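# Move the red foam block from the shelf to the desk

## Task

At the far end of the aisle a shelf holds a row of foam blocks. Remove the red one and set it down on the desk. Every yellow block must stay upright in its original spot, neither moved nor rotated. The robot must not tip over or be left leaning, or the task fails. The result only counts if it holds without the robot supporting anything at the end.

## Robot and tools

Robot: a Hello Robot Stretch 3 with one arm. It has a two-wheel differential base (0.33 m long, 0.34 m wide) that cannot move sideways, a lift on a vertical mast, and a telescoping arm that reaches out to the robot's right. The wrist has yaw, pitch and roll, and it ends in a two-finger gripper. To move the gripper forward or back you drive the base. On-the-spot turns pivot between the drive wheels, 0.05 m behind the front edge. With the arm retracted and the wrist folded, the swept radius is 0.28 m. Cameras: head_camera and nav_camera are on the head, aimed with head_pan_rad and head_tilt_rad. wrist_camera is on the gripper.

Frames: in the base frame the origin is on the floor between the drive wheels, x points forward, y left, z up. hand_pose is reported in this frame, at the point where the closed fingertips meet. The odometry frame is the base frame as it was when the scene started. Heading is positive to the left, from -3.142 to 3.142.

Tool execute_actions: takes {"actions": [...]}, which run in order. An empty list just reports the state and images. Each action may hold "robot", "steps" and "until".
- "steps": an integer from 1 to 450, counted at 30 steps per second. {"steps": n} on its own simply waits.
- "robot" is one of three things: a single command, a list of up to 8 commands run one after another (which may include {"pause_s": s}, s at most 15), or {"stop": true}, which brakes everything and clears the queue.
- A command contains "base", "joints" and/or "contact_limits".
- "base" takes exactly one key, and both are offsets from wherever the base is when that command begins. translate_m is a straight drive in metres, forward positive, |value| at most 1. rotate_rad is a turn in radians, left (counter-clockwise) positive, |value| at most 3.2.
- "joints" sets absolute targets by name. Any joint you leave out keeps its previous target. Ranges: lift_m 0 to 1.1 (arm height, metres). arm_m 0 to 0.52 (extension, metres). wrist_yaw_rad -1.345 to 4.42 (0 is along the arm, positive swings toward the front, 3.0 is folded over the base). wrist_pitch_rad -1.57 to 0.451 (negative tips the fingers down). wrist_roll_rad -2.911 to 2.911. gripper_m -0.089 to 0.179 (larger is wider; the real fingertip gap is about 0.007 to 0.025 less than the value). head_pan_rad -3.953 to 1.73 (positive is left, -1.57 looks along the arm). head_tilt_rad -1.53 to 0.419 (negative looks down).
- "contact_limits": {"arm_m": effort %, 1 to 100} sets the effort at which the arm halts with contact_stop. Lower values are gentler.
- "until" ends an action early. {"robot": {"status": "ended"}} waits until nothing is moving and no queue is running. You can also compare fields such as lift_m, arm_m_goal, base_status or queue_left, for example [">", 0.3] or ["!=", "moving"]. {"any": {"status": "ended"}} fires when the first motion ends.

If any value in a call is invalid, the whole call is rejected and nothing runs. A new command overrides the current one immediately. Motions keep going between calls and while the agent is composing its reply.

Tool zoom_image: {"camera": "head_camera"|"nav_camera"|"wrist_camera", "region": [x0, y0, x1, y1]} in pixels of that camera's latest image, measured from the top-left corner. The region can be at most 504 by 504. Image sizes: head 896x504, nav 672x504, wrist 644x364.

Tool finished_scene: {"scene": n} ends the current scene for good. Before calling it, make sure every motion has ended and the block stays on the desk by itself.

Result lines:
- base_status and joint_status give each motion's state: moving, done, off_target, contact_stop, time_out, stopped, not_commanded or torque_fault.
- The bracket after base_status shows distance covered and the goal.
- joint_goals, measured_speeds, motor_effort (percent, with the peak in brackets) and refusals/queue/queue_left are also reported.
- "refused:", "dropped:" and "replaced:" lines explain goals that were rejected or cut short.
- robot.on_its_own appears when the robot has changed a target by itself, when a joint is slack or switched off, and when the base leans (base_tilt, in degrees).
- lidar_m gives 12 sector distances counter-clockwise, starting straight ahead, measured in a plane 0.17 m above the floor.
- wrist_depth_mm and head_depth_mm each give a 7x7 grid of median depths.

Gripper: to grasp, command a value below the block's width. To let go, open at least 0.02 beyond the value where the fingers first touched. Neither the reading nor "done" proves the block is held, so check with the cameras.

Speed: the base is only fast (0.30 m/s) when the arm is stowed: lift_m below 0.30, arm_m below 0.03 and wrist_yaw_rad above 2.54. Otherwise it is capped at 0.10 m/s.

Self-collision: fold or unfold the wrist only with lift_m between 0.32 and 0.95, wrist_pitch_rad at -0.4 and roll near 0. When wrist_yaw_rad is below -0.4, keep pitch at -0.5 or lower.

Things to avoid:
- Pushing against something rigid with the gripper higher than about 0.45 m, or pushing a second time after a contact_stop. Either can tip the robot.
- Driving while the gripper holds or catches something fixed, or snagging furniture, especially when reversing. If the robot leans, undo the last move in small steps, pull the gripper free, and lower the lift to about 0.2 if it stays tilted.
- Hard or long pushes with the wrist, which can switch its servo off for 10 s.
- Dropping, slamming or knocking the blocks. The yellow ones must not move.

Each tool is called after "Request:" in YAML: its name, and indented under it one key for each argument.

## Session

I'll start by looking at the scene.

Request:
execute_actions:
  actions: []

Scene clock: 0.00 s.
robot.base_odometry: x=+0.000 y=+0.000 heading=+0.000 (m, m, rad; robot's odometry frame)
robot.turned_by_wheels: +0.000 (rad since the last result)
robot.turned_by_imu: +0.000 (rad since the last result)
robot.base_tilt: forward=-0.3 right=-0.2 (deg)
robot.lidar_m: 1.49 1.47 1.57 1.65 1.64 1.87 2.33 2.30 1.10 1.18 0.83 0.89
robot.head_depth_mm: 1854 1887 1861 1842 1828 1793 1782 / 1769 1783 1765 1731 1725 1713 1691 / 1696 1688 1667 1650 1640 1623 1614 / 1602 1600 1595 1573 1569 1556 1545 / 1534 1522 1511 1495 1482 1478 1456 / 1476 1467 1450 1435 1422 1417 1409 / 1400 1399 1389 1375 1380 1363 1355
robot.base_status: not_commanded
robot.joint_positions: lift_m=+0.367 arm_m=+0.001 wrist_yaw_rad=+2.913 wrist_pitch_rad=-0.619 wrist_roll_rad=-0.001 gripper_m=+0.037 head_pan_rad=+0.010 head_tilt_rad=+0.009
robot.joint_goals: lift_m=+0.367 arm_m=+0.001 wrist_yaw_rad=+2.913 wrist_pitch_rad=-0.619 wrist_roll_rad=-0.001 gripper_m=+0.037 head_pan_rad=+0.010 head_tilt_rad=+0.009
robot.joint_status: lift_m=not_commanded arm_m=not_commanded wrist_yaw_rad=not_commanded wrist_pitch_rad=not_commanded wrist_roll_rad=not_commanded gripper_m=not_commanded head_pan_rad=not_commanded head_tilt_rad=not_commanded
robot.measured_speeds: translate_m=+0.000 rotate_rad=+0.000 lift_m=+0.000 arm_m=+0.000 wrist_yaw_rad=+0.000 wrist_pitch_rad=+0.000 wrist_roll_rad=+0.000 head_pan_rad=+0.000 head_tilt_rad=+0.000
robot: refusals=0 queue=idle queue_left=0
robot.motor_effort: left_wheel=-1 right_wheel=+0 lift_m=+33 arm_m=-1 wrist_yaw_rad=+1 wrist_pitch_rad=+3 wrist_roll_rad=+0 gripper_m=+0 head_pan_rad=+0 head_tilt_rad=+2 (%)
robot.hand_pose: x=+0.0228 y=+0.0433 z=+0.3376 quat_wxyz=(+0.291, +0.693, +0.138, +0.645) (m; robot's base frame)
robot.wrist_depth_mm: - - - - - - - / 836 896 886 954 970 - - / 682 - 754 766 802 815 870 / 601 - 645 660 689 695 709 / 532 534 - 583 590 603 623 / 491 - - 502 521 520 538 / - - - 462 468 473 477
pictures: head_camera (sideways: a quarter turn clockwise sets it upright), nav_camera (sideways: a quarter turn counterclockwise sets it upright), wrist_camera
Images, in order (width x height): head_camera 896x504, nav_camera 672x504, wrist_camera 644x364.

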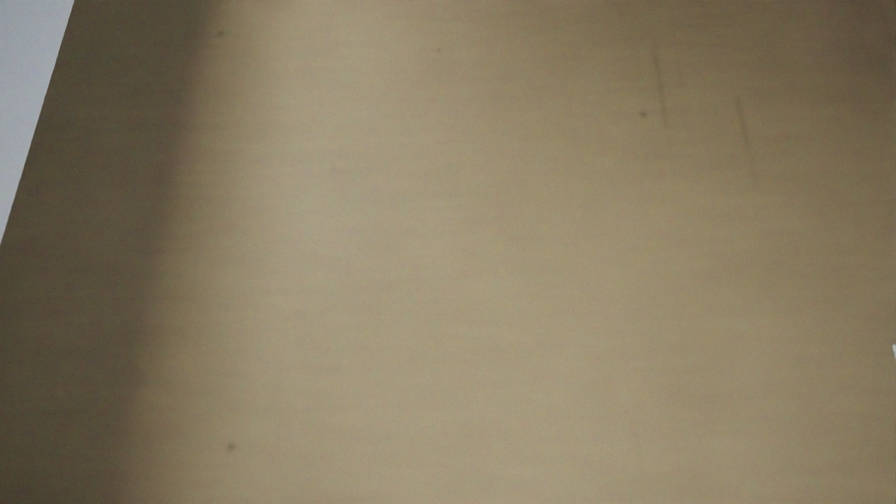

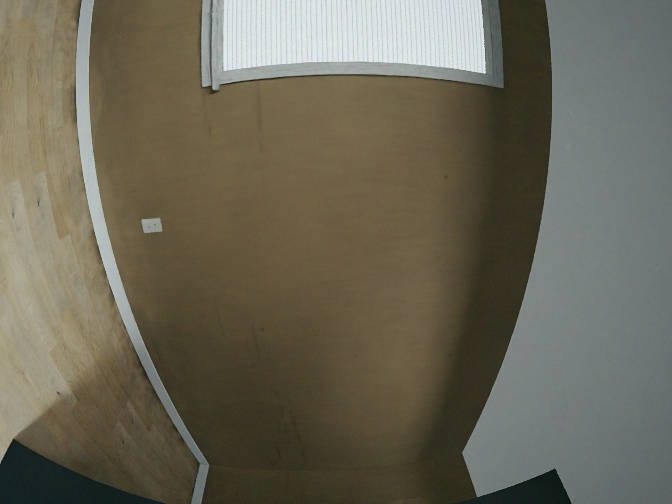

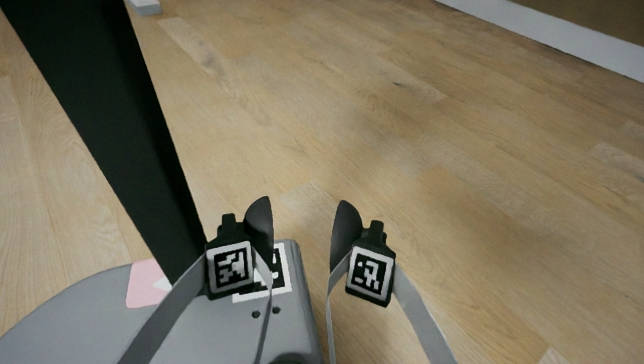

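Request:
execute_actions:
  actions:
    - {"robot": {"joints": {"head_pan_rad": -1.2, "head_tilt_rad": -0.3}}, "steps": 150, "until": {"robot": {"status": "ended"}}}

Scene clock: 2.03 s.
robot.base_odometry: x=+0.000 y=+0.000 heading=+0.000 (m, m, rad; robot's odometry frame)
robot.turned_by_wheels: +0.000 (rad since the last result)
robot.turned_by_imu: +0.000 (rad since the last result)
robot.base_tilt: forward=-0.2 right=-0.4 (deg)
robot.lidar_m: 1.49 1.47 1.57 1.64 1.65 1.88 2.33 2.30 1.11 1.18 0.83 0.89
robot.head_depth_mm: 2319 2065 2577 2488 2110 1982 1636 / 2428 2549 2670 2765 2793 2135 1649 / 2406 2503 2606 2768 2849 2038 1595 / 704 738 772 815 856 908 951 / 699 732 768 809 849 895 947 / 696 726 763 799 843 884 940 / 689 723 757 794 834 881 932
robot.base_status: not_commanded
robot.joint_positions: lift_m=+0.367 arm_m=+0.001 wrist_yaw_rad=+2.913 wrist_pitch_rad=-0.619 wrist_roll_rad=-0.001 gripper_m=+0.037 head_pan_rad=-1.193 head_tilt_rad=-0.296
robot.joint_goals: lift_m=+0.367 arm_m=+0.001 wrist_yaw_rad=+2.913 wrist_pitch_rad=-0.619 wrist_roll_rad=-0.001 gripper_m=+0.037 head_pan_rad=-1.200 head_tilt_rad=-0.300
robot.joint_status: lift_m=not_commanded arm_m=not_commanded wrist_yaw_rad=not_commanded wrist_pitch_rad=not_commanded wrist_roll_rad=not_commanded gripper_m=not_commanded head_pan_rad=done head_tilt_rad=done
robot.measured_speeds: translate_m=+0.000 rotate_rad=+0.000 lift_m=+0.000 arm_m=+0.000 wrist_yaw_rad=+0.000 wrist_pitch_rad=+0.000 wrist_roll_rad=+0.000 head_pan_rad=+0.000 head_tilt_rad=+0.000
robot: refusals=0 queue=done queue_left=0
robot.motor_effort: left_wheel=-1(1) right_wheel=+0(0) lift_m=+33(33) arm_m=+0(0) wrist_yaw_rad=+0(0) wrist_pitch_rad=+3(3) wrist_roll_rad=+0(0) gripper_m=+1(1) head_pan_rad=-5(64) head_tilt_rad=-3(33) (%)
robot.hand_pose: x=+0.0228 y=+0.0433 z=+0.3376 quat_wxyz=(+0.291, +0.693, +0.138, +0.645) (m; robot's base frame)
robot.wrist_depth_mm: - - - - - - - / 805 865 892 917 978 - - / 689 - 751 762 806 818 831 / 614 - 640 649 672 694 706 / 532 532 - 580 586 603 613 / 484 - - 503 515 522 537 / - - - 456 463 468 482
pictures: head_camera (sideways: a quarter turn clockwise sets it upright), nav_camera (sideways: a quarter turn counterclockwise sets it upright), wrist_camera
Images, in order (width x height): head_camera 896x504, nav_camera 672x504, wrist_camera 644x364.

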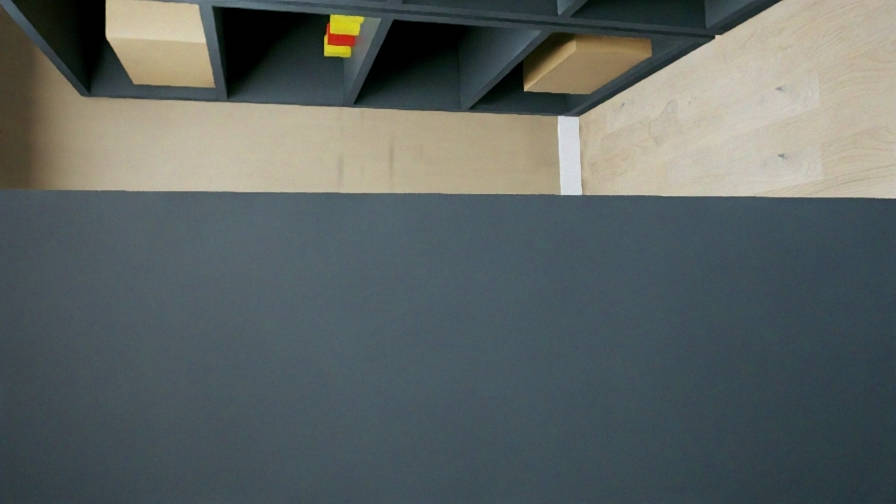

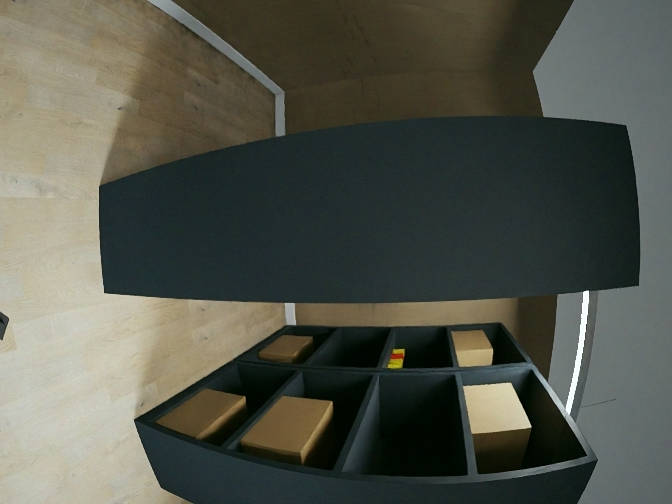

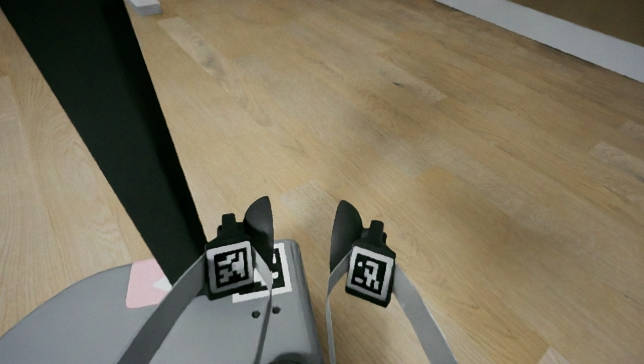

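Request:
execute_actions:
  actions:
    - {"robot": {"joints": {"head_pan_rad": -2.8, "head_tilt_rad": -0.4}}, "steps": 150, "until": {"robot": {"status": "ended"}}}

Request:
execute_actions:
  actions:
    - {"robot": {"joints": {"head_pan_rad": 1.7, "head_tilt_rad": -0.4}}, "steps": 200, "until": {"robot": {"status": "ended"}}}

Scene clock: 6.17 s.
robot.base_odometry: x=+0.000 y=+0.000 heading=+0.000 (m, m, rad; robot's odometry frame)
robot.turned_by_wheels: +0.000 (rad since the last result)
robot.turned_by_imu: +0.001 (rad since the last result)
robot.base_tilt: forward=-0.4 right=-0.4 (deg)
robot.lidar_m: 1.49 1.47 1.57 1.65 1.64 1.88 2.33 2.30 1.11 1.18 0.83 0.89
robot.head_depth_mm: 2064 2187 2357 2513 2472 1857 1482 / 2039 2191 2328 2466 2487 1852 1484 / 2023 2143 2301 2446 2501 1851 1488 / 2005 2139 2305 2450 2494 1887 1494 / 1985 2135 2285 2427 2470 1869 1497 / 1991 2110 2263 2411 2503 1879 1486 / 1958 2076 2223 2387 2494 1878 1497
robot.base_status: not_commanded
robot.joint_positions: lift_m=+0.367 arm_m=+0.001 wrist_yaw_rad=+2.913 wrist_pitch_rad=-0.619 wrist_roll_rad=-0.001 gripper_m=+0.037 head_pan_rad=-2.793 head_tilt_rad=-0.395
robot.joint_goals: lift_m=+0.367 arm_m=+0.001 wrist_yaw_rad=+2.913 wrist_pitch_rad=-0.619 wrist_roll_rad=-0.001 gripper_m=+0.037 head_pan_rad=-2.800 head_tilt_rad=-0.400
robot.joint_status: lift_m=not_commanded arm_m=not_commanded wrist_yaw_rad=not_commanded wrist_pitch_rad=not_commanded wrist_roll_rad=not_commanded gripper_m=not_commanded head_pan_rad=done head_tilt_rad=done
robot.measured_speeds: translate_m=+0.000 rotate_rad=+0.000 lift_m=+0.000 arm_m=+0.000 wrist_yaw_rad=+0.000 wrist_pitch_rad=+0.000 wrist_roll_rad=+0.000 head_pan_rad=+0.000 head_tilt_rad=+0.000
robot: refusals=0 queue=done queue_left=0
robot.motor_effort: left_wheel=-1(1) right_wheel=+0(1) lift_m=+33(33) arm_m=-1(1) wrist_yaw_rad=+1(0) wrist_pitch_rad=+3(3) wrist_roll_rad=+0(0) gripper_m=+0(0) head_pan_rad=-4(62) head_tilt_rad=-3(16) (%)
robot.hand_pose: x=+0.0228 y=+0.0433 z=+0.3376 quat_wxyz=(+0.291, +0.693, +0.138, +0.645) (m; robot's base frame)
robot.wrist_depth_mm: - - - - - - - / 798 869 879 940 995 - - / 700 - 728 786 785 818 847 / 605 - 650 672 663 690 713 / 535 538 - 576 575 599 621 / 478 - - 498 517 518 539 / - - - 452 455 467 476
pictures: head_camera (sideways: a quarter turn clockwise sets it upright), nav_camera (sideways: a quarter turn counterclockwise sets it upright), wrist_camera
Images, in order (width x height): head_camera 896x504, nav_camera 672x504, wrist_camera 644x364.

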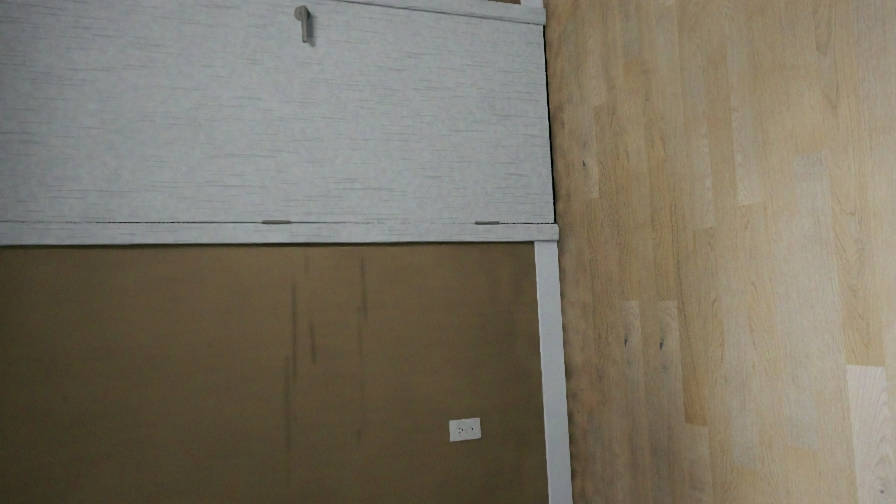

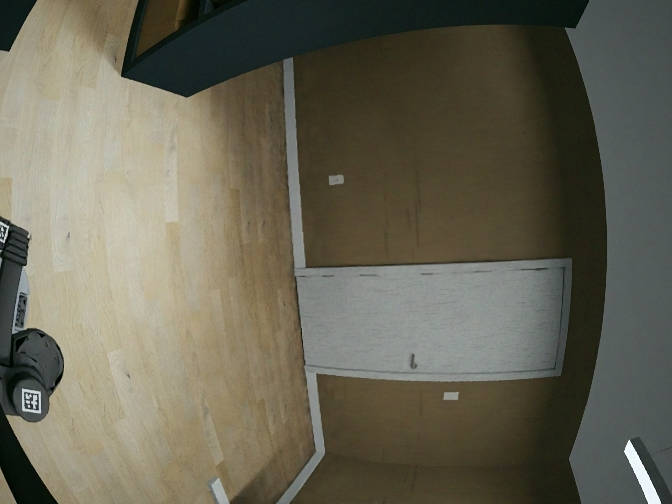

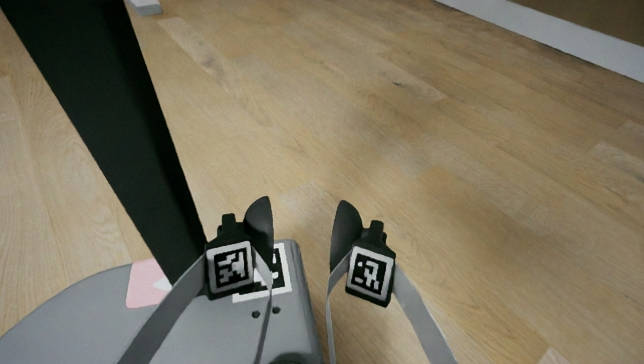

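Scene clock: 8.63 s.
robot.base_odometry: x=+0.000 y=+0.000 heading=+0.000 (m, m, rad; robot's odometry frame)
robot.turned_by_wheels: +0.000 (rad since the last result)
robot.turned_by_imu: +0.000 (rad since the last result)
robot.base_tilt: forward=-0.2 right=-0.3 (deg)
robot.lidar_m: 1.49 1.47 1.57 1.65 1.64 1.88 2.34 2.29 1.10 1.18 0.83 0.89
robot.head_depth_mm: 2101 2212 2351 2504 2393 1855 1486 / 2037 2181 2318 2511 2481 1860 1482 / 1966 2090 2244 2415 2485 1866 1496 / 1924 2029 2158 2307 2436 1856 1492 / 1851 1973 2014 2236 2271 1820 1500 / 1800 1913 1954 2151 2272 1872 1494 / 1747 1850 1919 2106 2229 - -
robot.base_status: not_commanded
robot.joint_positions: lift_m=+0.367 arm_m=+0.001 wrist_yaw_rad=+2.913 wrist_pitch_rad=-0.619 wrist_roll_rad=-0.001 gripper_m=+0.037 head_pan_rad=+1.693 head_tilt_rad=-0.395
robot.joint_goals: lift_m=+0.367 arm_m=+0.001 wrist_yaw_rad=+2.913 wrist_pitch_rad=-0.619 wrist_roll_rad=-0.001 gripper_m=+0.037 head_pan_rad=+1.700 head_tilt_rad=-0.400
robot.joint_status: lift_m=not_commanded arm_m=not_commanded wrist_yaw_rad=not_commanded wrist_pitch_rad=not_commanded wrist_roll_rad=not_commanded gripper_m=not_commanded head_pan_rad=done head_tilt_rad=done
robot.measured_speeds: translate_m=+0.000 rotate_rad=+0.000 lift_m=+0.000 arm_m=+0.000 wrist_yaw_rad=+0.000 wrist_pitch_rad=+0.000 wrist_roll_rad=+0.000 head_pan_rad=+0.000 head_tilt_rad=+0.000
robot: refusals=0 queue=done queue_left=0
robot.motor_effort: left_wheel=-1(1) right_wheel=+0(0) lift_m=+33(33) arm_m=+0(0) wrist_yaw_rad=+0(1) wrist_pitch_rad=+3(3) wrist_roll_rad=+0(0) gripper_m=+0(0) head_pan_rad=+5(66) head_tilt_rad=-3(1) (%)
robot.hand_pose: x=+0.0228 y=+0.0433 z=+0.3376 quat_wxyz=(+0.291, +0.693, +0.138, +0.645) (m; robot's base frame)
robot.wrist_depth_mm: - - - - - - - / 803 889 894 963 985 - - / 708 - 734 769 787 818 850 / 605 - 636 649 673 686 717 / 537 534 - 584 589 600 615 / 483 - - 500 525 527 535 / - - - 456 460 469 471
pictures: head_camera (sideways: a quarter turn clockwise sets it upright), nav_camera (sideways: a quarter turn counterclockwise sets it upright), wrist_camera
Images, in order (width x height): head_camera 896x504, nav_camera 672x504, wrist_camera 644x364.

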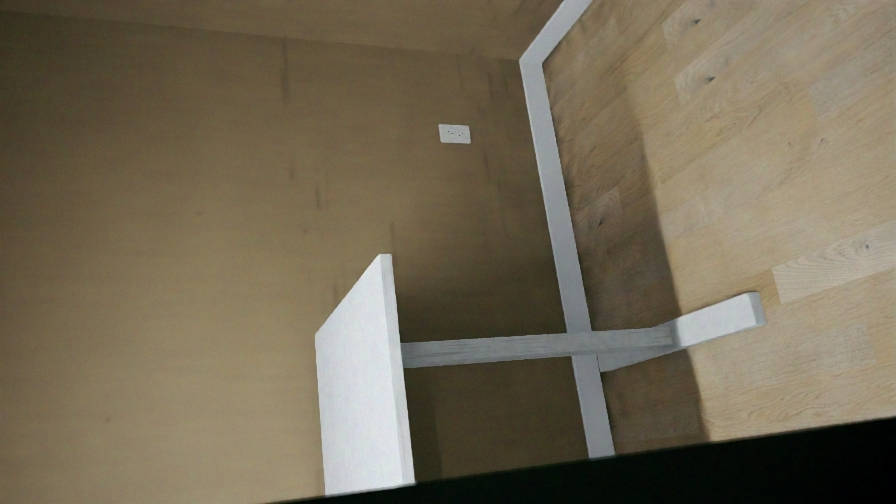

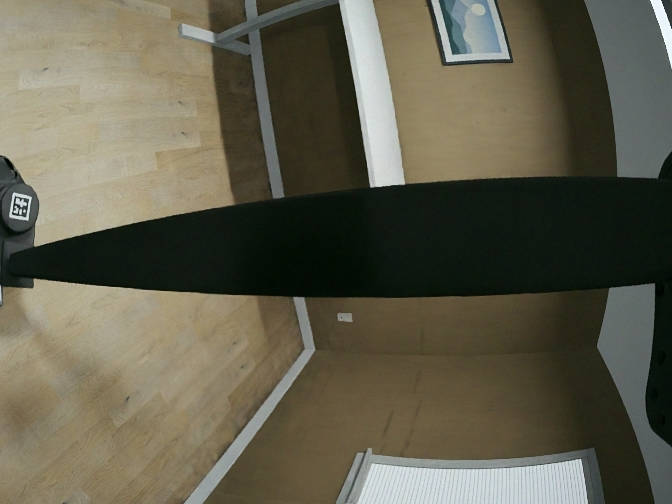

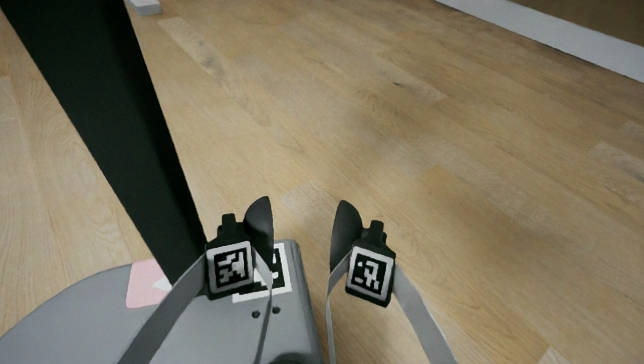

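Request:
execute_actions:
  actions:
    - {"robot": [{"joints": {"lift_m": 0.27, "wrist_pitch_rad": -0.4, "wrist_yaw_rad": 3.0, "head_pan_rad": 0.0, "head_tilt_rad": -0.5}}, {"base": {"rotate_rad": -1.85}}, {"base": {"translate_m": 0.6}}, {"base": {"rotate_rad": 0.73}}], "steps": 450, "until": {"robot": {"status": "ended"}}}

Scene clock: 20.10 s.
robot.base_odometry: x=-0.165 y=-0.577 heading=-1.120 (m, m, rad; robot's odometry frame)
robot.turned_by_wheels: -1.120 (rad since the last result)
robot.turned_by_imu: -1.130 (rad since the last result)
robot.base_tilt: forward=-0.3 right=-0.3 (deg)
robot.lidar_m: 1.05 0.46 0.54 1.86 1.94 2.19 2.16 2.66 1.98 1.92 0.51 0.50
robot.head_depth_mm: 1133 1155 1228 1338 1293 1522 1216 / 1899 2003 2196 1984 1880 1608 1379 / 1933 2068 2253 2482 2135 1671 1379 / 1933 2058 2245 2477 2119 1676 1370 / 1920 2039 2234 2383 2071 1681 1381 / 1452 1677 1256 1358 1367 1306 1286 / 1052 898 898 1355 1258 994 883
robot.base_status: done (rotate_rad +0.7299 of +0.7300)
robot.joint_positions: lift_m=+0.270 arm_m=+0.001 wrist_yaw_rad=+2.999 wrist_pitch_rad=-0.419 wrist_roll_rad=-0.001 gripper_m=+0.037 head_pan_rad=+0.007 head_tilt_rad=-0.495
robot.joint_goals: lift_m=+0.270 arm_m=+0.001 wrist_yaw_rad=+3.000 wrist_pitch_rad=-0.400 wrist_roll_rad=-0.001 gripper_m=+0.037 head_pan_rad=+0.000 head_tilt_rad=-0.500
robot.joint_status: lift_m=done arm_m=not_commanded wrist_yaw_rad=done wrist_pitch_rad=done wrist_roll_rad=not_commanded gripper_m=not_commanded head_pan_rad=done head_tilt_rad=done
robot.measured_speeds: translate_m=+0.000 rotate_rad=+0.000 lift_m=+0.000 arm_m=+0.000 wrist_yaw_rad=+0.000 wrist_pitch_rad=+0.000 wrist_roll_rad=+0.000 head_pan_rad=+0.000 head_tilt_rad=+0.000
robot: refusals=0 queue=done queue_left=0
robot.motor_effort: left_wheel=-2(9) right_wheel=+2(6) lift_m=+22(36) arm_m=+0(0) wrist_yaw_rad=+1(2) wrist_pitch_rad=+5(8) wrist_roll_rad=+0(0) gripper_m=+0(0) head_pan_rad=-5(60) head_tilt_rad=-4(13) (%)
robot.hand_pose: x=+0.0106 y=+0.0757 z=+0.2829 quat_wxyz=(+0.196, +0.700, +0.098, +0.680) (m; robot's base frame)
robot.wrist_depth_mm: - - - - - 504 374 / - - - - - 505 383 / 802 - 866 870 838 506 425 / 635 633 680 695 700 513 549 / 534 531 - 582 586 530 537 / 458 474 - 473 492 505 521 / - - - 427 427 434 449
pictures: head_camera (sideways: a quarter turn clockwise sets it upright), nav_camera (sideways: a quarter turn counterclockwise sets it upright), wrist_camera
Images, in order (width x height): head_camera 896x504, nav_camera 672x504, wrist_camera 644x364.

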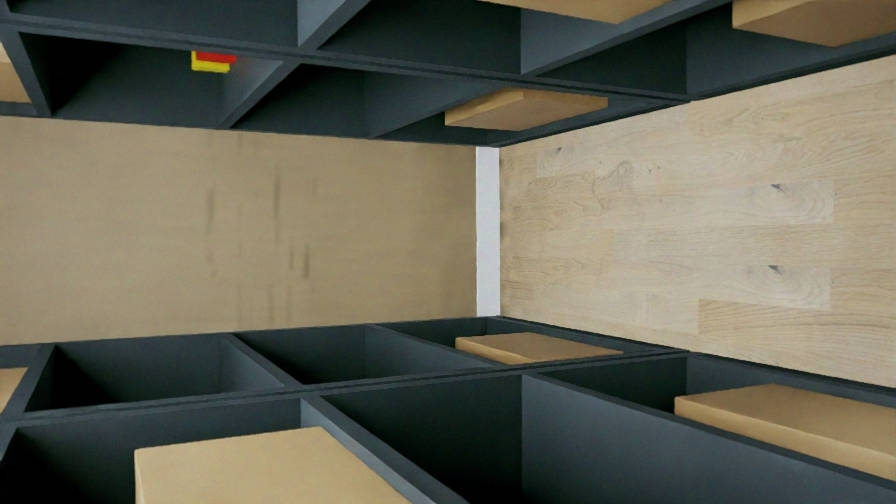

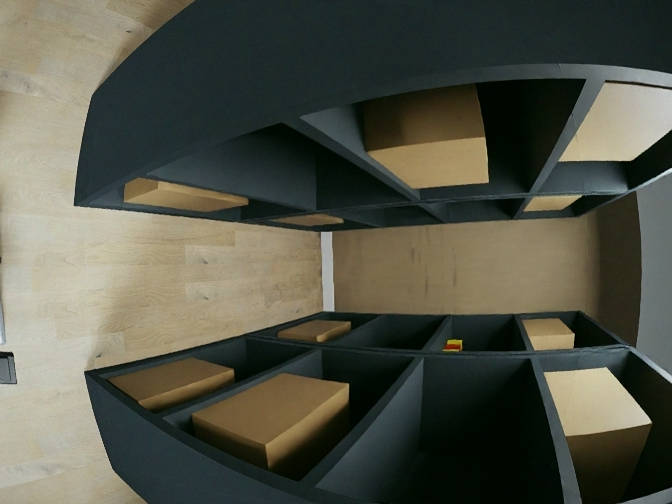

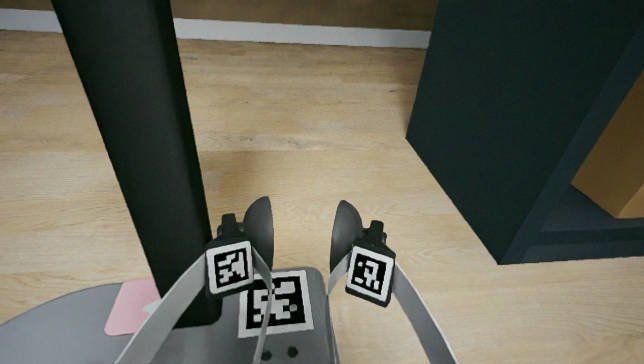

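Request:
execute_actions:
  actions:
    - {"robot": [{"base": {"translate_m": 1.0}, "joints": {"head_pan_rad": -0.6, "head_tilt_rad": -0.4}}], "steps": 450, "until": {"robot": {"status": "ended"}}}

Scene clock: 30.53 s.
robot.base_odometry: x=+0.270 y=-1.477 heading=-1.120 (m, m, rad; robot's odometry frame)
robot.turned_by_wheels: +0.000 (rad since the last result)
robot.turned_by_imu: +0.001 (rad since the last result)
robot.base_tilt: forward=-0.3 right=-0.5 (deg)
robot.lidar_m: 1.21 0.35 0.35 0.27 0.28 0.39 3.16 0.53 0.40 0.52 0.44 0.65
robot.head_depth_mm: 376 394 417 444 471 497 513 / 775 1038 1095 729 559 1007 592 / 770 1172 1232 747 634 1083 869 / 762 1280 1333 828 1315 1082 927 / 755 1203 1245 912 1412 1124 1187 / 798 1138 1193 1256 1334 1463 1455 / 993 1090 1162 1244 1333 1422 1459
robot.base_status: done (translate_m +1.0000 of +1.0000)
robot.joint_positions: lift_m=+0.270 arm_m=+0.001 wrist_yaw_rad=+2.999 wrist_pitch_rad=-0.419 wrist_roll_rad=-0.001 gripper_m=+0.037 head_pan_rad=-0.593 head_tilt_rad=-0.408
robot.joint_goals: lift_m=+0.270 arm_m=+0.001 wrist_yaw_rad=+3.000 wrist_pitch_rad=-0.400 wrist_roll_rad=-0.001 gripper_m=+0.037 head_pan_rad=-0.600 head_tilt_rad=-0.400
robot.joint_status: lift_m=done arm_m=not_commanded wrist_yaw_rad=done wrist_pitch_rad=done wrist_roll_rad=not_commanded gripper_m=not_commanded head_pan_rad=done head_tilt_rad=done
robot.measured_speeds: translate_m=+0.000 rotate_rad=+0.000 lift_m=+0.000 arm_m=+0.000 wrist_yaw_rad=+0.000 wrist_pitch_rad=+0.000 wrist_roll_rad=+0.000 head_pan_rad=+0.000 head_tilt_rad=+0.000
robot: refusals=0 queue=done queue_left=0
robot.motor_effort: left_wheel=-2(6) right_wheel=+1(6) lift_m=+22(21) arm_m=+0(0) wrist_yaw_rad=+1(1) wrist_pitch_rad=+5(5) wrist_roll_rad=+0(0) gripper_m=+0(0) head_pan_rad=-4(51) head_tilt_rad=+6(18) (%)
robot.hand_pose: x=+0.0106 y=+0.0757 z=+0.2829 quat_wxyz=(+0.196, +0.700, +0.098, +0.680) (m; robot's base frame)
robot.wrist_depth_mm: 265 - 309 667 553 336 303 / 281 - 300 743 550 340 337 / 305 - 329 738 549 365 427 / 335 349 367 559 532 407 468 / 373 391 - 450 471 473 508 / 398 397 - 452 475 495 509 / - - - 427 417 435 441
pictures: head_camera (sideways: a quarter turn clockwise sets it upright), nav_camera (sideways: a quarter turn counterclockwise sets it upright), wrist_camera
Images, in order (width x height): head_camera 896x504, nav_camera 672x504, wrist_camera 644x364.

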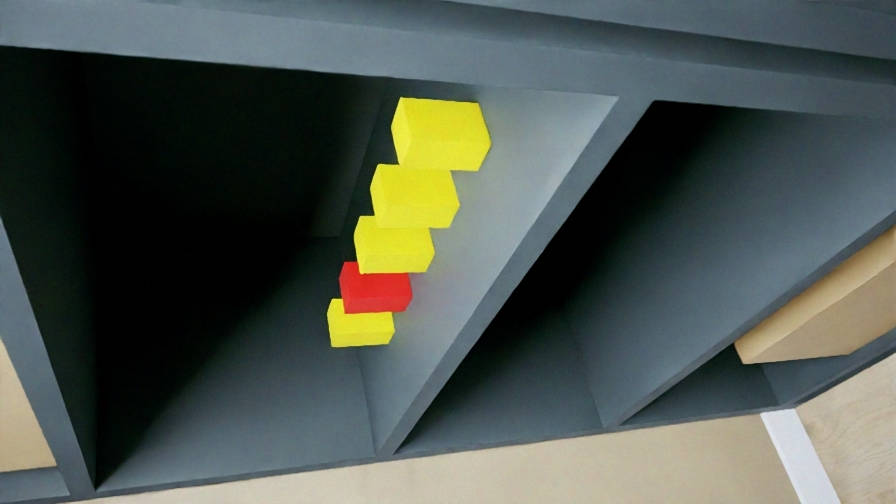

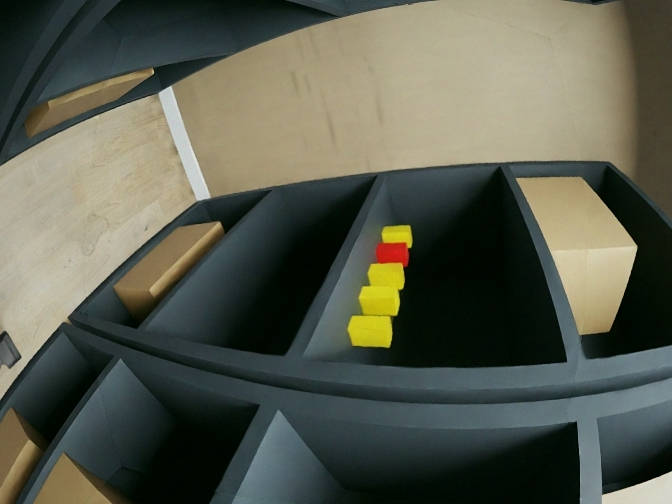

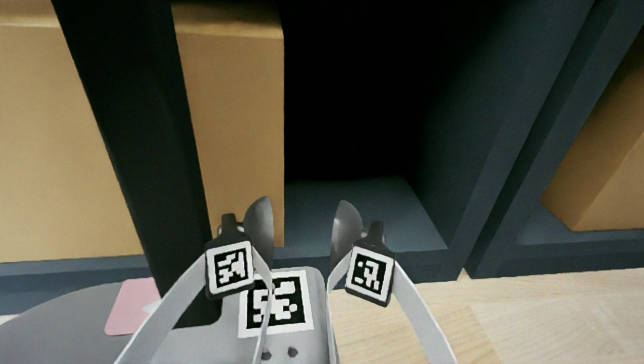

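Request:
zoom_image:
  camera: "head_camera"
  region: [300, 80, 520, 360]

Region (300, 80, 520, 360) of head_camera's 896x504 image, scaled by 1.800, with more detail than that image has; it fills the left 396 columns of this view, and the rest is white.

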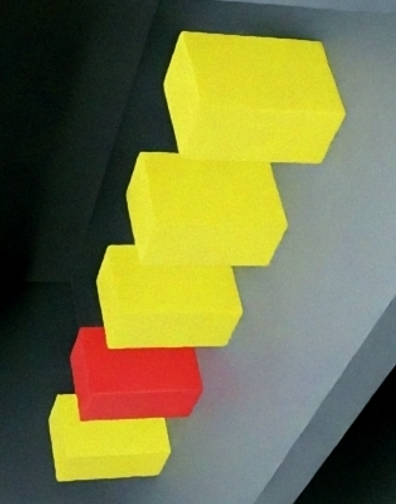

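Request:
execute_actions:
  actions:
    - {"robot": {"base": {"translate_m": 0.86}}, "steps": 300, "until": {"robot": {"translate_m": [">", 0.62]}}}
    - {"robot": [{"joints": {"lift_m": 0.9, "head_pan_rad": -1.57, "head_tilt_rad": -0.65}}, {"joints": {"wrist_yaw_rad": 1.5}}, {"joints": {"lift_m": 0.98, "wrist_pitch_rad": 0.0}}], "steps": 450, "until": {"robot": {"status": "ended"}}}

Scene clock: 56.33 s.
robot.base_odometry: x=+0.645 y=-2.251 heading=-1.120 (m, m, rad; robot's odometry frame)
robot.turned_by_wheels: +0.000 (rad since the last result)
robot.turned_by_imu: +0.003 (rad since the last result)
robot.base_tilt: forward=-0.3 right=-0.6 (deg)
robot.lidar_m: 0.37 0.39 0.47 0.25 0.26 0.36 1.08 0.64 0.41 0.40 0.50 0.38
robot.head_depth_mm: 694 764 709 543 - - 743 / 694 767 524 523 - - - / 695 767 713 524 - - - / 696 766 525 526 961 885 - / 695 765 714 525 965 903 - / 697 770 530 526 463 - - / 698 771 722 528 - - -
robot.base_status: done (translate_m +0.8600 of +0.8600)
robot.joint_positions: lift_m=+0.980 arm_m=+0.001 wrist_yaw_rad=+1.502 wrist_pitch_rad=-0.022 wrist_roll_rad=-0.001 gripper_m=+0.037 head_pan_rad=-1.563 head_tilt_rad=-0.642
robot.joint_goals: lift_m=+0.980 arm_m=+0.001 wrist_yaw_rad=+1.500 wrist_pitch_rad=+0.000 wrist_roll_rad=-0.001 gripper_m=+0.037 head_pan_rad=-1.570 head_tilt_rad=-0.650
robot.joint_status: lift_m=done arm_m=not_commanded wrist_yaw_rad=done wrist_pitch_rad=done wrist_roll_rad=not_commanded gripper_m=not_commanded head_pan_rad=done head_tilt_rad=done
robot.measured_speeds: translate_m=+0.000 rotate_rad=+0.000 lift_m=+0.000 arm_m=+0.000 wrist_yaw_rad=+0.000 wrist_pitch_rad=+0.000 wrist_roll_rad=+0.000 head_pan_rad=+0.000 head_tilt_rad=+0.000
robot: refusals=0 queue=done queue_left=0
robot.motor_effort: left_wheel=-2(6) right_wheel=+1(5) lift_m=+43(46) arm_m=-1(1) wrist_yaw_rad=-1(1) wrist_pitch_rad=+6(8) wrist_roll_rad=+0(0) gripper_m=-1(0) head_pan_rad=-4(61) head_tilt_rad=-6(30) (%)
robot.hand_pose: x=+0.2337 y=-0.1639 z=+1.0886 quat_wxyz=(+0.523, +0.488, -0.511, +0.477) (m; robot's base frame)
robot.wrist_depth_mm: 252 259 263 268 275 283 245 / 260 265 272 277 286 291 253 / 269 274 281 289 296 303 262 / 281 284 291 299 307 312 267 / 287 296 298 307 319 324 276 / 297 306 315 324 333 335 290 / 309 315 326 336 346 336 268
pictures: head_camera (sideways: a quarter turn clockwise sets it upright), nav_camera (sideways: a quarter turn counterclockwise sets it upright), wrist_camera
Images, in order (width x height): head_camera 896x504, nav_camera 672x504, wrist_camera 644x364.

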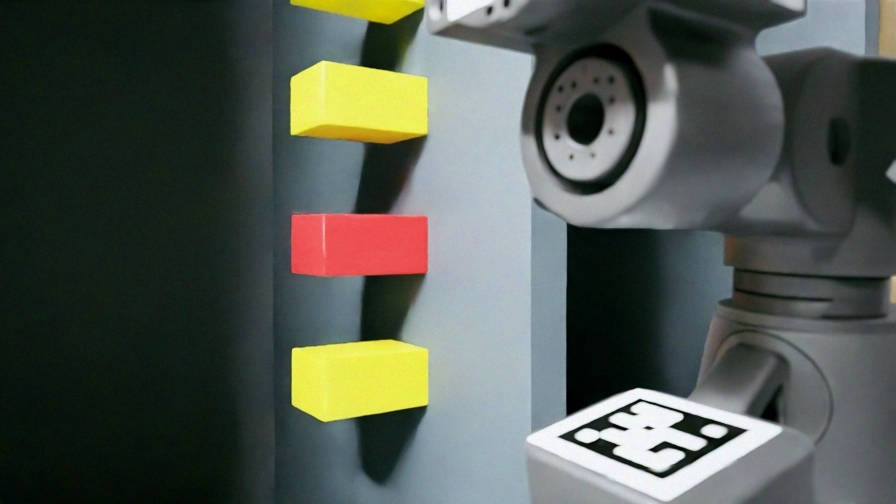

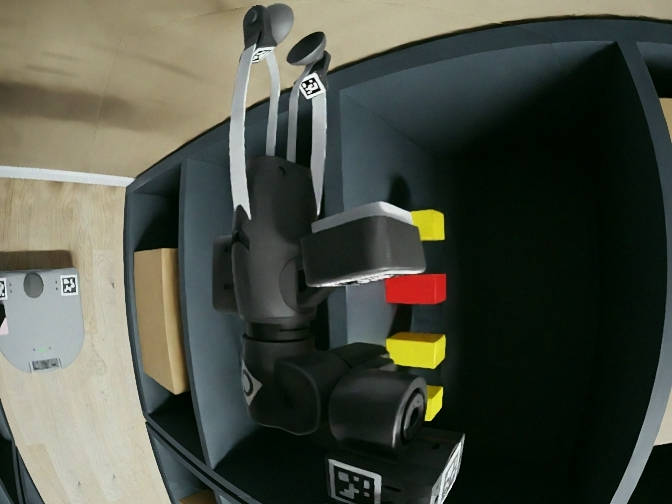

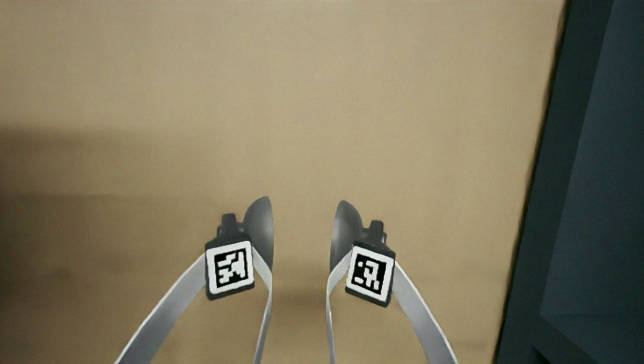

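Request:
execute_actions:
  actions:
    - {"robot": {"joints": {"wrist_yaw_rad": 0.0, "gripper_m": 0.1}, "base": {"translate_m": 0.04}}, "steps": 300, "until": {"robot": {"status": "ended"}}}

Scene clock: 60.43 s.
robot.base_odometry: x=+0.662 y=-2.287 heading=-1.120 (m, m, rad; robot's odometry frame)
robot.turned_by_wheels: +0.000 (rad since the last result)
robot.turned_by_imu: +0.001 (rad since the last result)
robot.base_tilt: forward=-0.1 right=-0.7 (deg)
robot.lidar_m: 0.33 0.35 0.41 0.25 0.26 0.36 1.07 0.68 0.42 0.40 0.46 0.34
robot.head_depth_mm: 695 767 521 527 - - - / 695 766 708 - - - - / 696 768 524 - - - - / 697 770 714 516 965 853 754 / 696 769 530 525 963 868 754 / 698 772 716 526 970 872 757 / 699 761 719 527 742 827 740
robot.base_status: done (translate_m +0.0400 of +0.0400)
robot.joint_positions: lift_m=+0.980 arm_m=+0.001 wrist_yaw_rad=+0.002 wrist_pitch_rad=-0.022 wrist_roll_rad=-0.001 gripper_m=+0.100 head_pan_rad=-1.563 head_tilt_rad=-0.642
robot.joint_goals: lift_m=+0.980 arm_m=+0.001 wrist_yaw_rad=+0.000 wrist_pitch_rad=+0.000 wrist_roll_rad=-0.001 gripper_m=+0.100 head_pan_rad=-1.570 head_tilt_rad=-0.650
robot.joint_status: lift_m=done arm_m=not_commanded wrist_yaw_rad=done wrist_pitch_rad=done wrist_roll_rad=not_commanded gripper_m=done head_pan_rad=done head_tilt_rad=done
robot.measured_speeds: translate_m=+0.000 rotate_rad=+0.000 lift_m=+0.000 arm_m=+0.000 wrist_yaw_rad=+0.000 wrist_pitch_rad=+0.000 wrist_roll_rad=+0.000 head_pan_rad=+0.000 head_tilt_rad=+0.000
robot: refusals=0 queue=done queue_left=0
robot.motor_effort: left_wheel=-3(3) right_wheel=+2(4) lift_m=+44(44) arm_m=-1(0) wrist_yaw_rad=-1(2) wrist_pitch_rad=+6(7) wrist_roll_rad=+0(0) gripper_m=+0(82) head_pan_rad=-4(5) head_tilt_rad=-5(6) (%)
robot.hand_pose: x=-0.0210 y=-0.4019 z=+1.0886 quat_wxyz=(+0.708, +0.009, -0.707, -0.007) (m; robot's base frame)
robot.wrist_depth_mm: 359 521 535 542 542 543 548 / 364 531 556 552 558 566 572 / 363 533 570 582 576 576 582 / 367 530 592 593 596 604 606 / 360 412 326 276 385 310 302 / 288 284 284 285 322 301 311 / 237 231 239 244 251 257 263
pictures: head_camera (sideways: a quarter turn clockwise sets it upright), nav_camera (sideways: a quarter turn counterclockwise sets it upright), wrist_camera
Images, in order (width x height): head_camera 896x504, nav_camera 672x504, wrist_camera 644x364.

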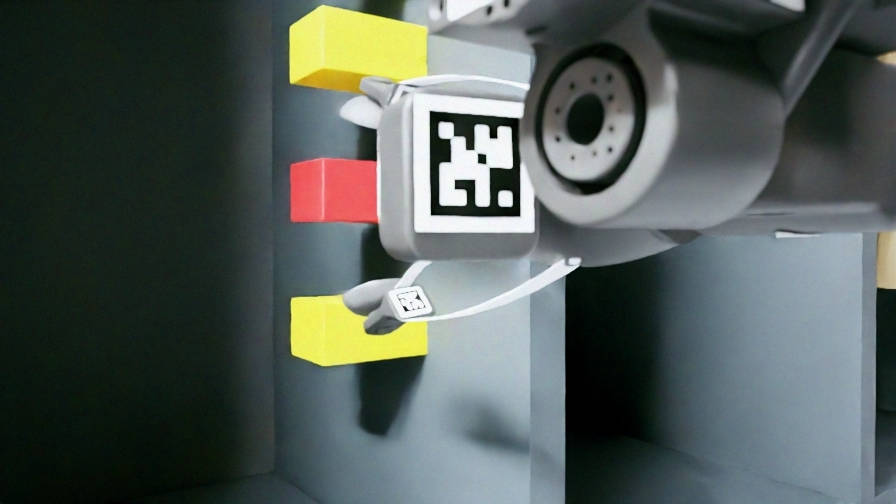

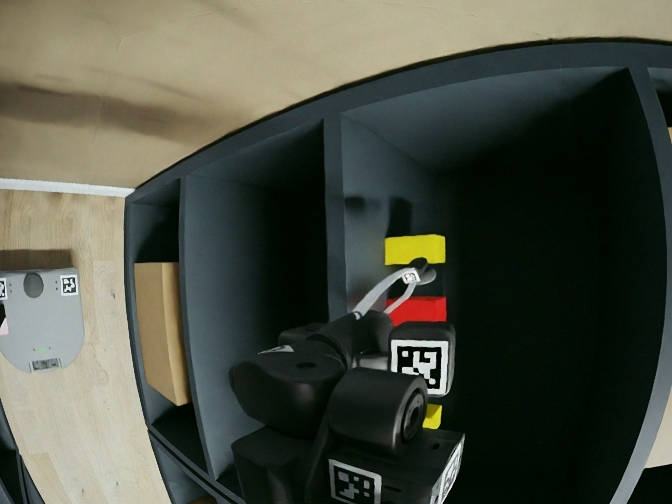

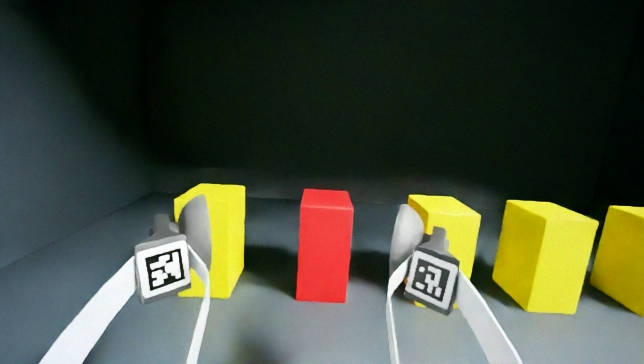

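Request:
execute_actions:
  actions:
    - {"robot": {"joints": {"lift_m": 0.922, "gripper_m": 0.094, "arm_m": 0.06}, "base": {"translate_m": -0.013}}, "steps": 300, "until": {"robot": {"status": "ended"}}}

Scene clock: 69.63 s.
robot.base_odometry: x=+0.657 y=-2.275 heading=-1.120 (m, m, rad; robot's odometry frame)
robot.turned_by_wheels: +0.000 (rad since the last result)
robot.turned_by_imu: +0.001 (rad since the last result)
robot.base_tilt: forward=-0.3 right=-0.4 (deg)
robot.lidar_m: 0.34 0.36 0.43 0.25 0.26 0.36 1.07 0.67 0.42 0.40 0.48 0.36
robot.head_depth_mm: 694 767 642 529 - - - / 696 769 675 526 - - 742 / 694 765 646 566 - - 727 / 696 768 679 530 977 869 747 / 697 771 648 526 964 871 753 / 695 768 683 526 968 867 755 / 697 773 722 529 777 827 756
robot.base_status: done (translate_m -0.0130 of -0.0130)
robot.joint_positions: lift_m=+0.922 arm_m=+0.060 wrist_yaw_rad=+0.001 wrist_pitch_rad=-0.021 wrist_roll_rad=-0.001 gripper_m=+0.094 head_pan_rad=-1.563 head_tilt_rad=-0.642
robot.joint_goals: lift_m=+0.922 arm_m=+0.060 wrist_yaw_rad=+0.000 wrist_pitch_rad=+0.000 wrist_roll_rad=-0.001 gripper_m=+0.094 head_pan_rad=-1.570 head_tilt_rad=-0.650
robot.joint_status: lift_m=done arm_m=done wrist_yaw_rad=done wrist_pitch_rad=done wrist_roll_rad=not_commanded gripper_m=done head_pan_rad=done head_tilt_rad=done
robot.measured_speeds: translate_m=+0.000 rotate_rad=+0.000 lift_m=+0.000 arm_m=+0.000 wrist_yaw_rad=+0.000 wrist_pitch_rad=+0.000 wrist_roll_rad=+0.000 head_pan_rad=+0.000 head_tilt_rad=+0.000
robot: refusals=0 queue=done queue_left=0
robot.motor_effort: left_wheel=-2(7) right_wheel=+1(2) lift_m=+21(39) arm_m=+4(4) wrist_yaw_rad=-1(1) wrist_pitch_rad=+6(6) wrist_roll_rad=+0(0) gripper_m=+0(33) head_pan_rad=-4(4) head_tilt_rad=-4(5) (%)
robot.hand_pose: x=-0.0212 y=-0.4603 z=+1.0316 quat_wxyz=(+0.708, +0.008, -0.707, -0.008) (m; robot's base frame)
robot.wrist_depth_mm: 368 481 490 488 493 494 491 / 379 501 501 502 511 503 512 / 380 453 510 508 514 526 526 / 369 204 420 203 416 209 215 / 262 211 289 213 240 217 219 / 193 188 201 209 202 220 221 / 158 153 158 162 166 172 175
pictures: head_camera (sideways: a quarter turn clockwise sets it upright), nav_camera (sideways: a quarter turn counterclockwise sets it upright), wrist_camera
Images, in order (width x height): head_camera 896x504, nav_camera 672x504, wrist_camera 644x364.

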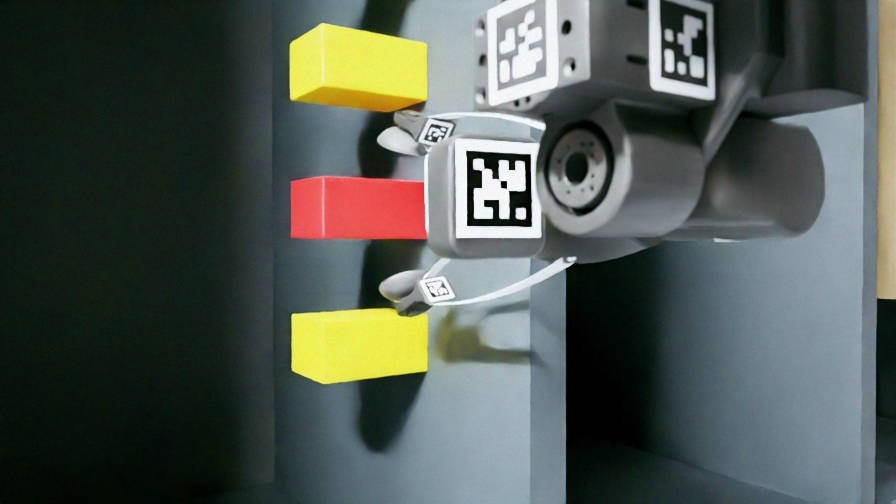

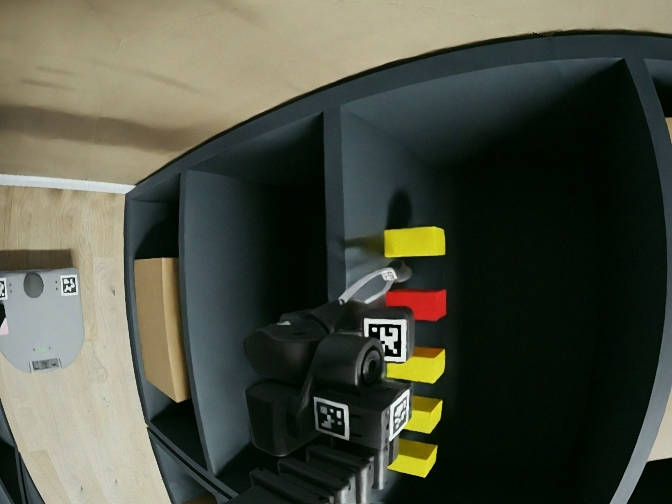

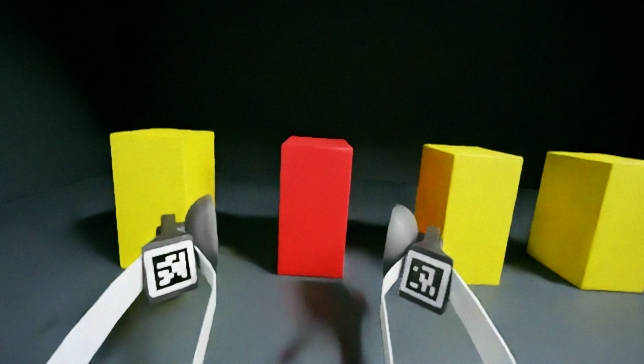

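Request:
zoom_image:
  camera: "head_camera"
  region: [270, 10, 600, 400]

Region (270, 10, 600, 400) of head_camera's 896x504 image, scaled by 1.292, with more detail than that image has; it fills the left 426 columns of this view, and the rest is white.

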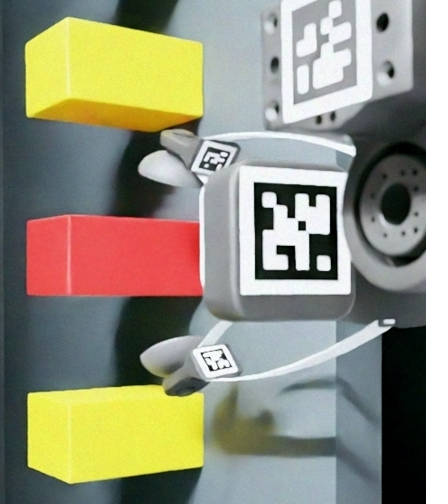

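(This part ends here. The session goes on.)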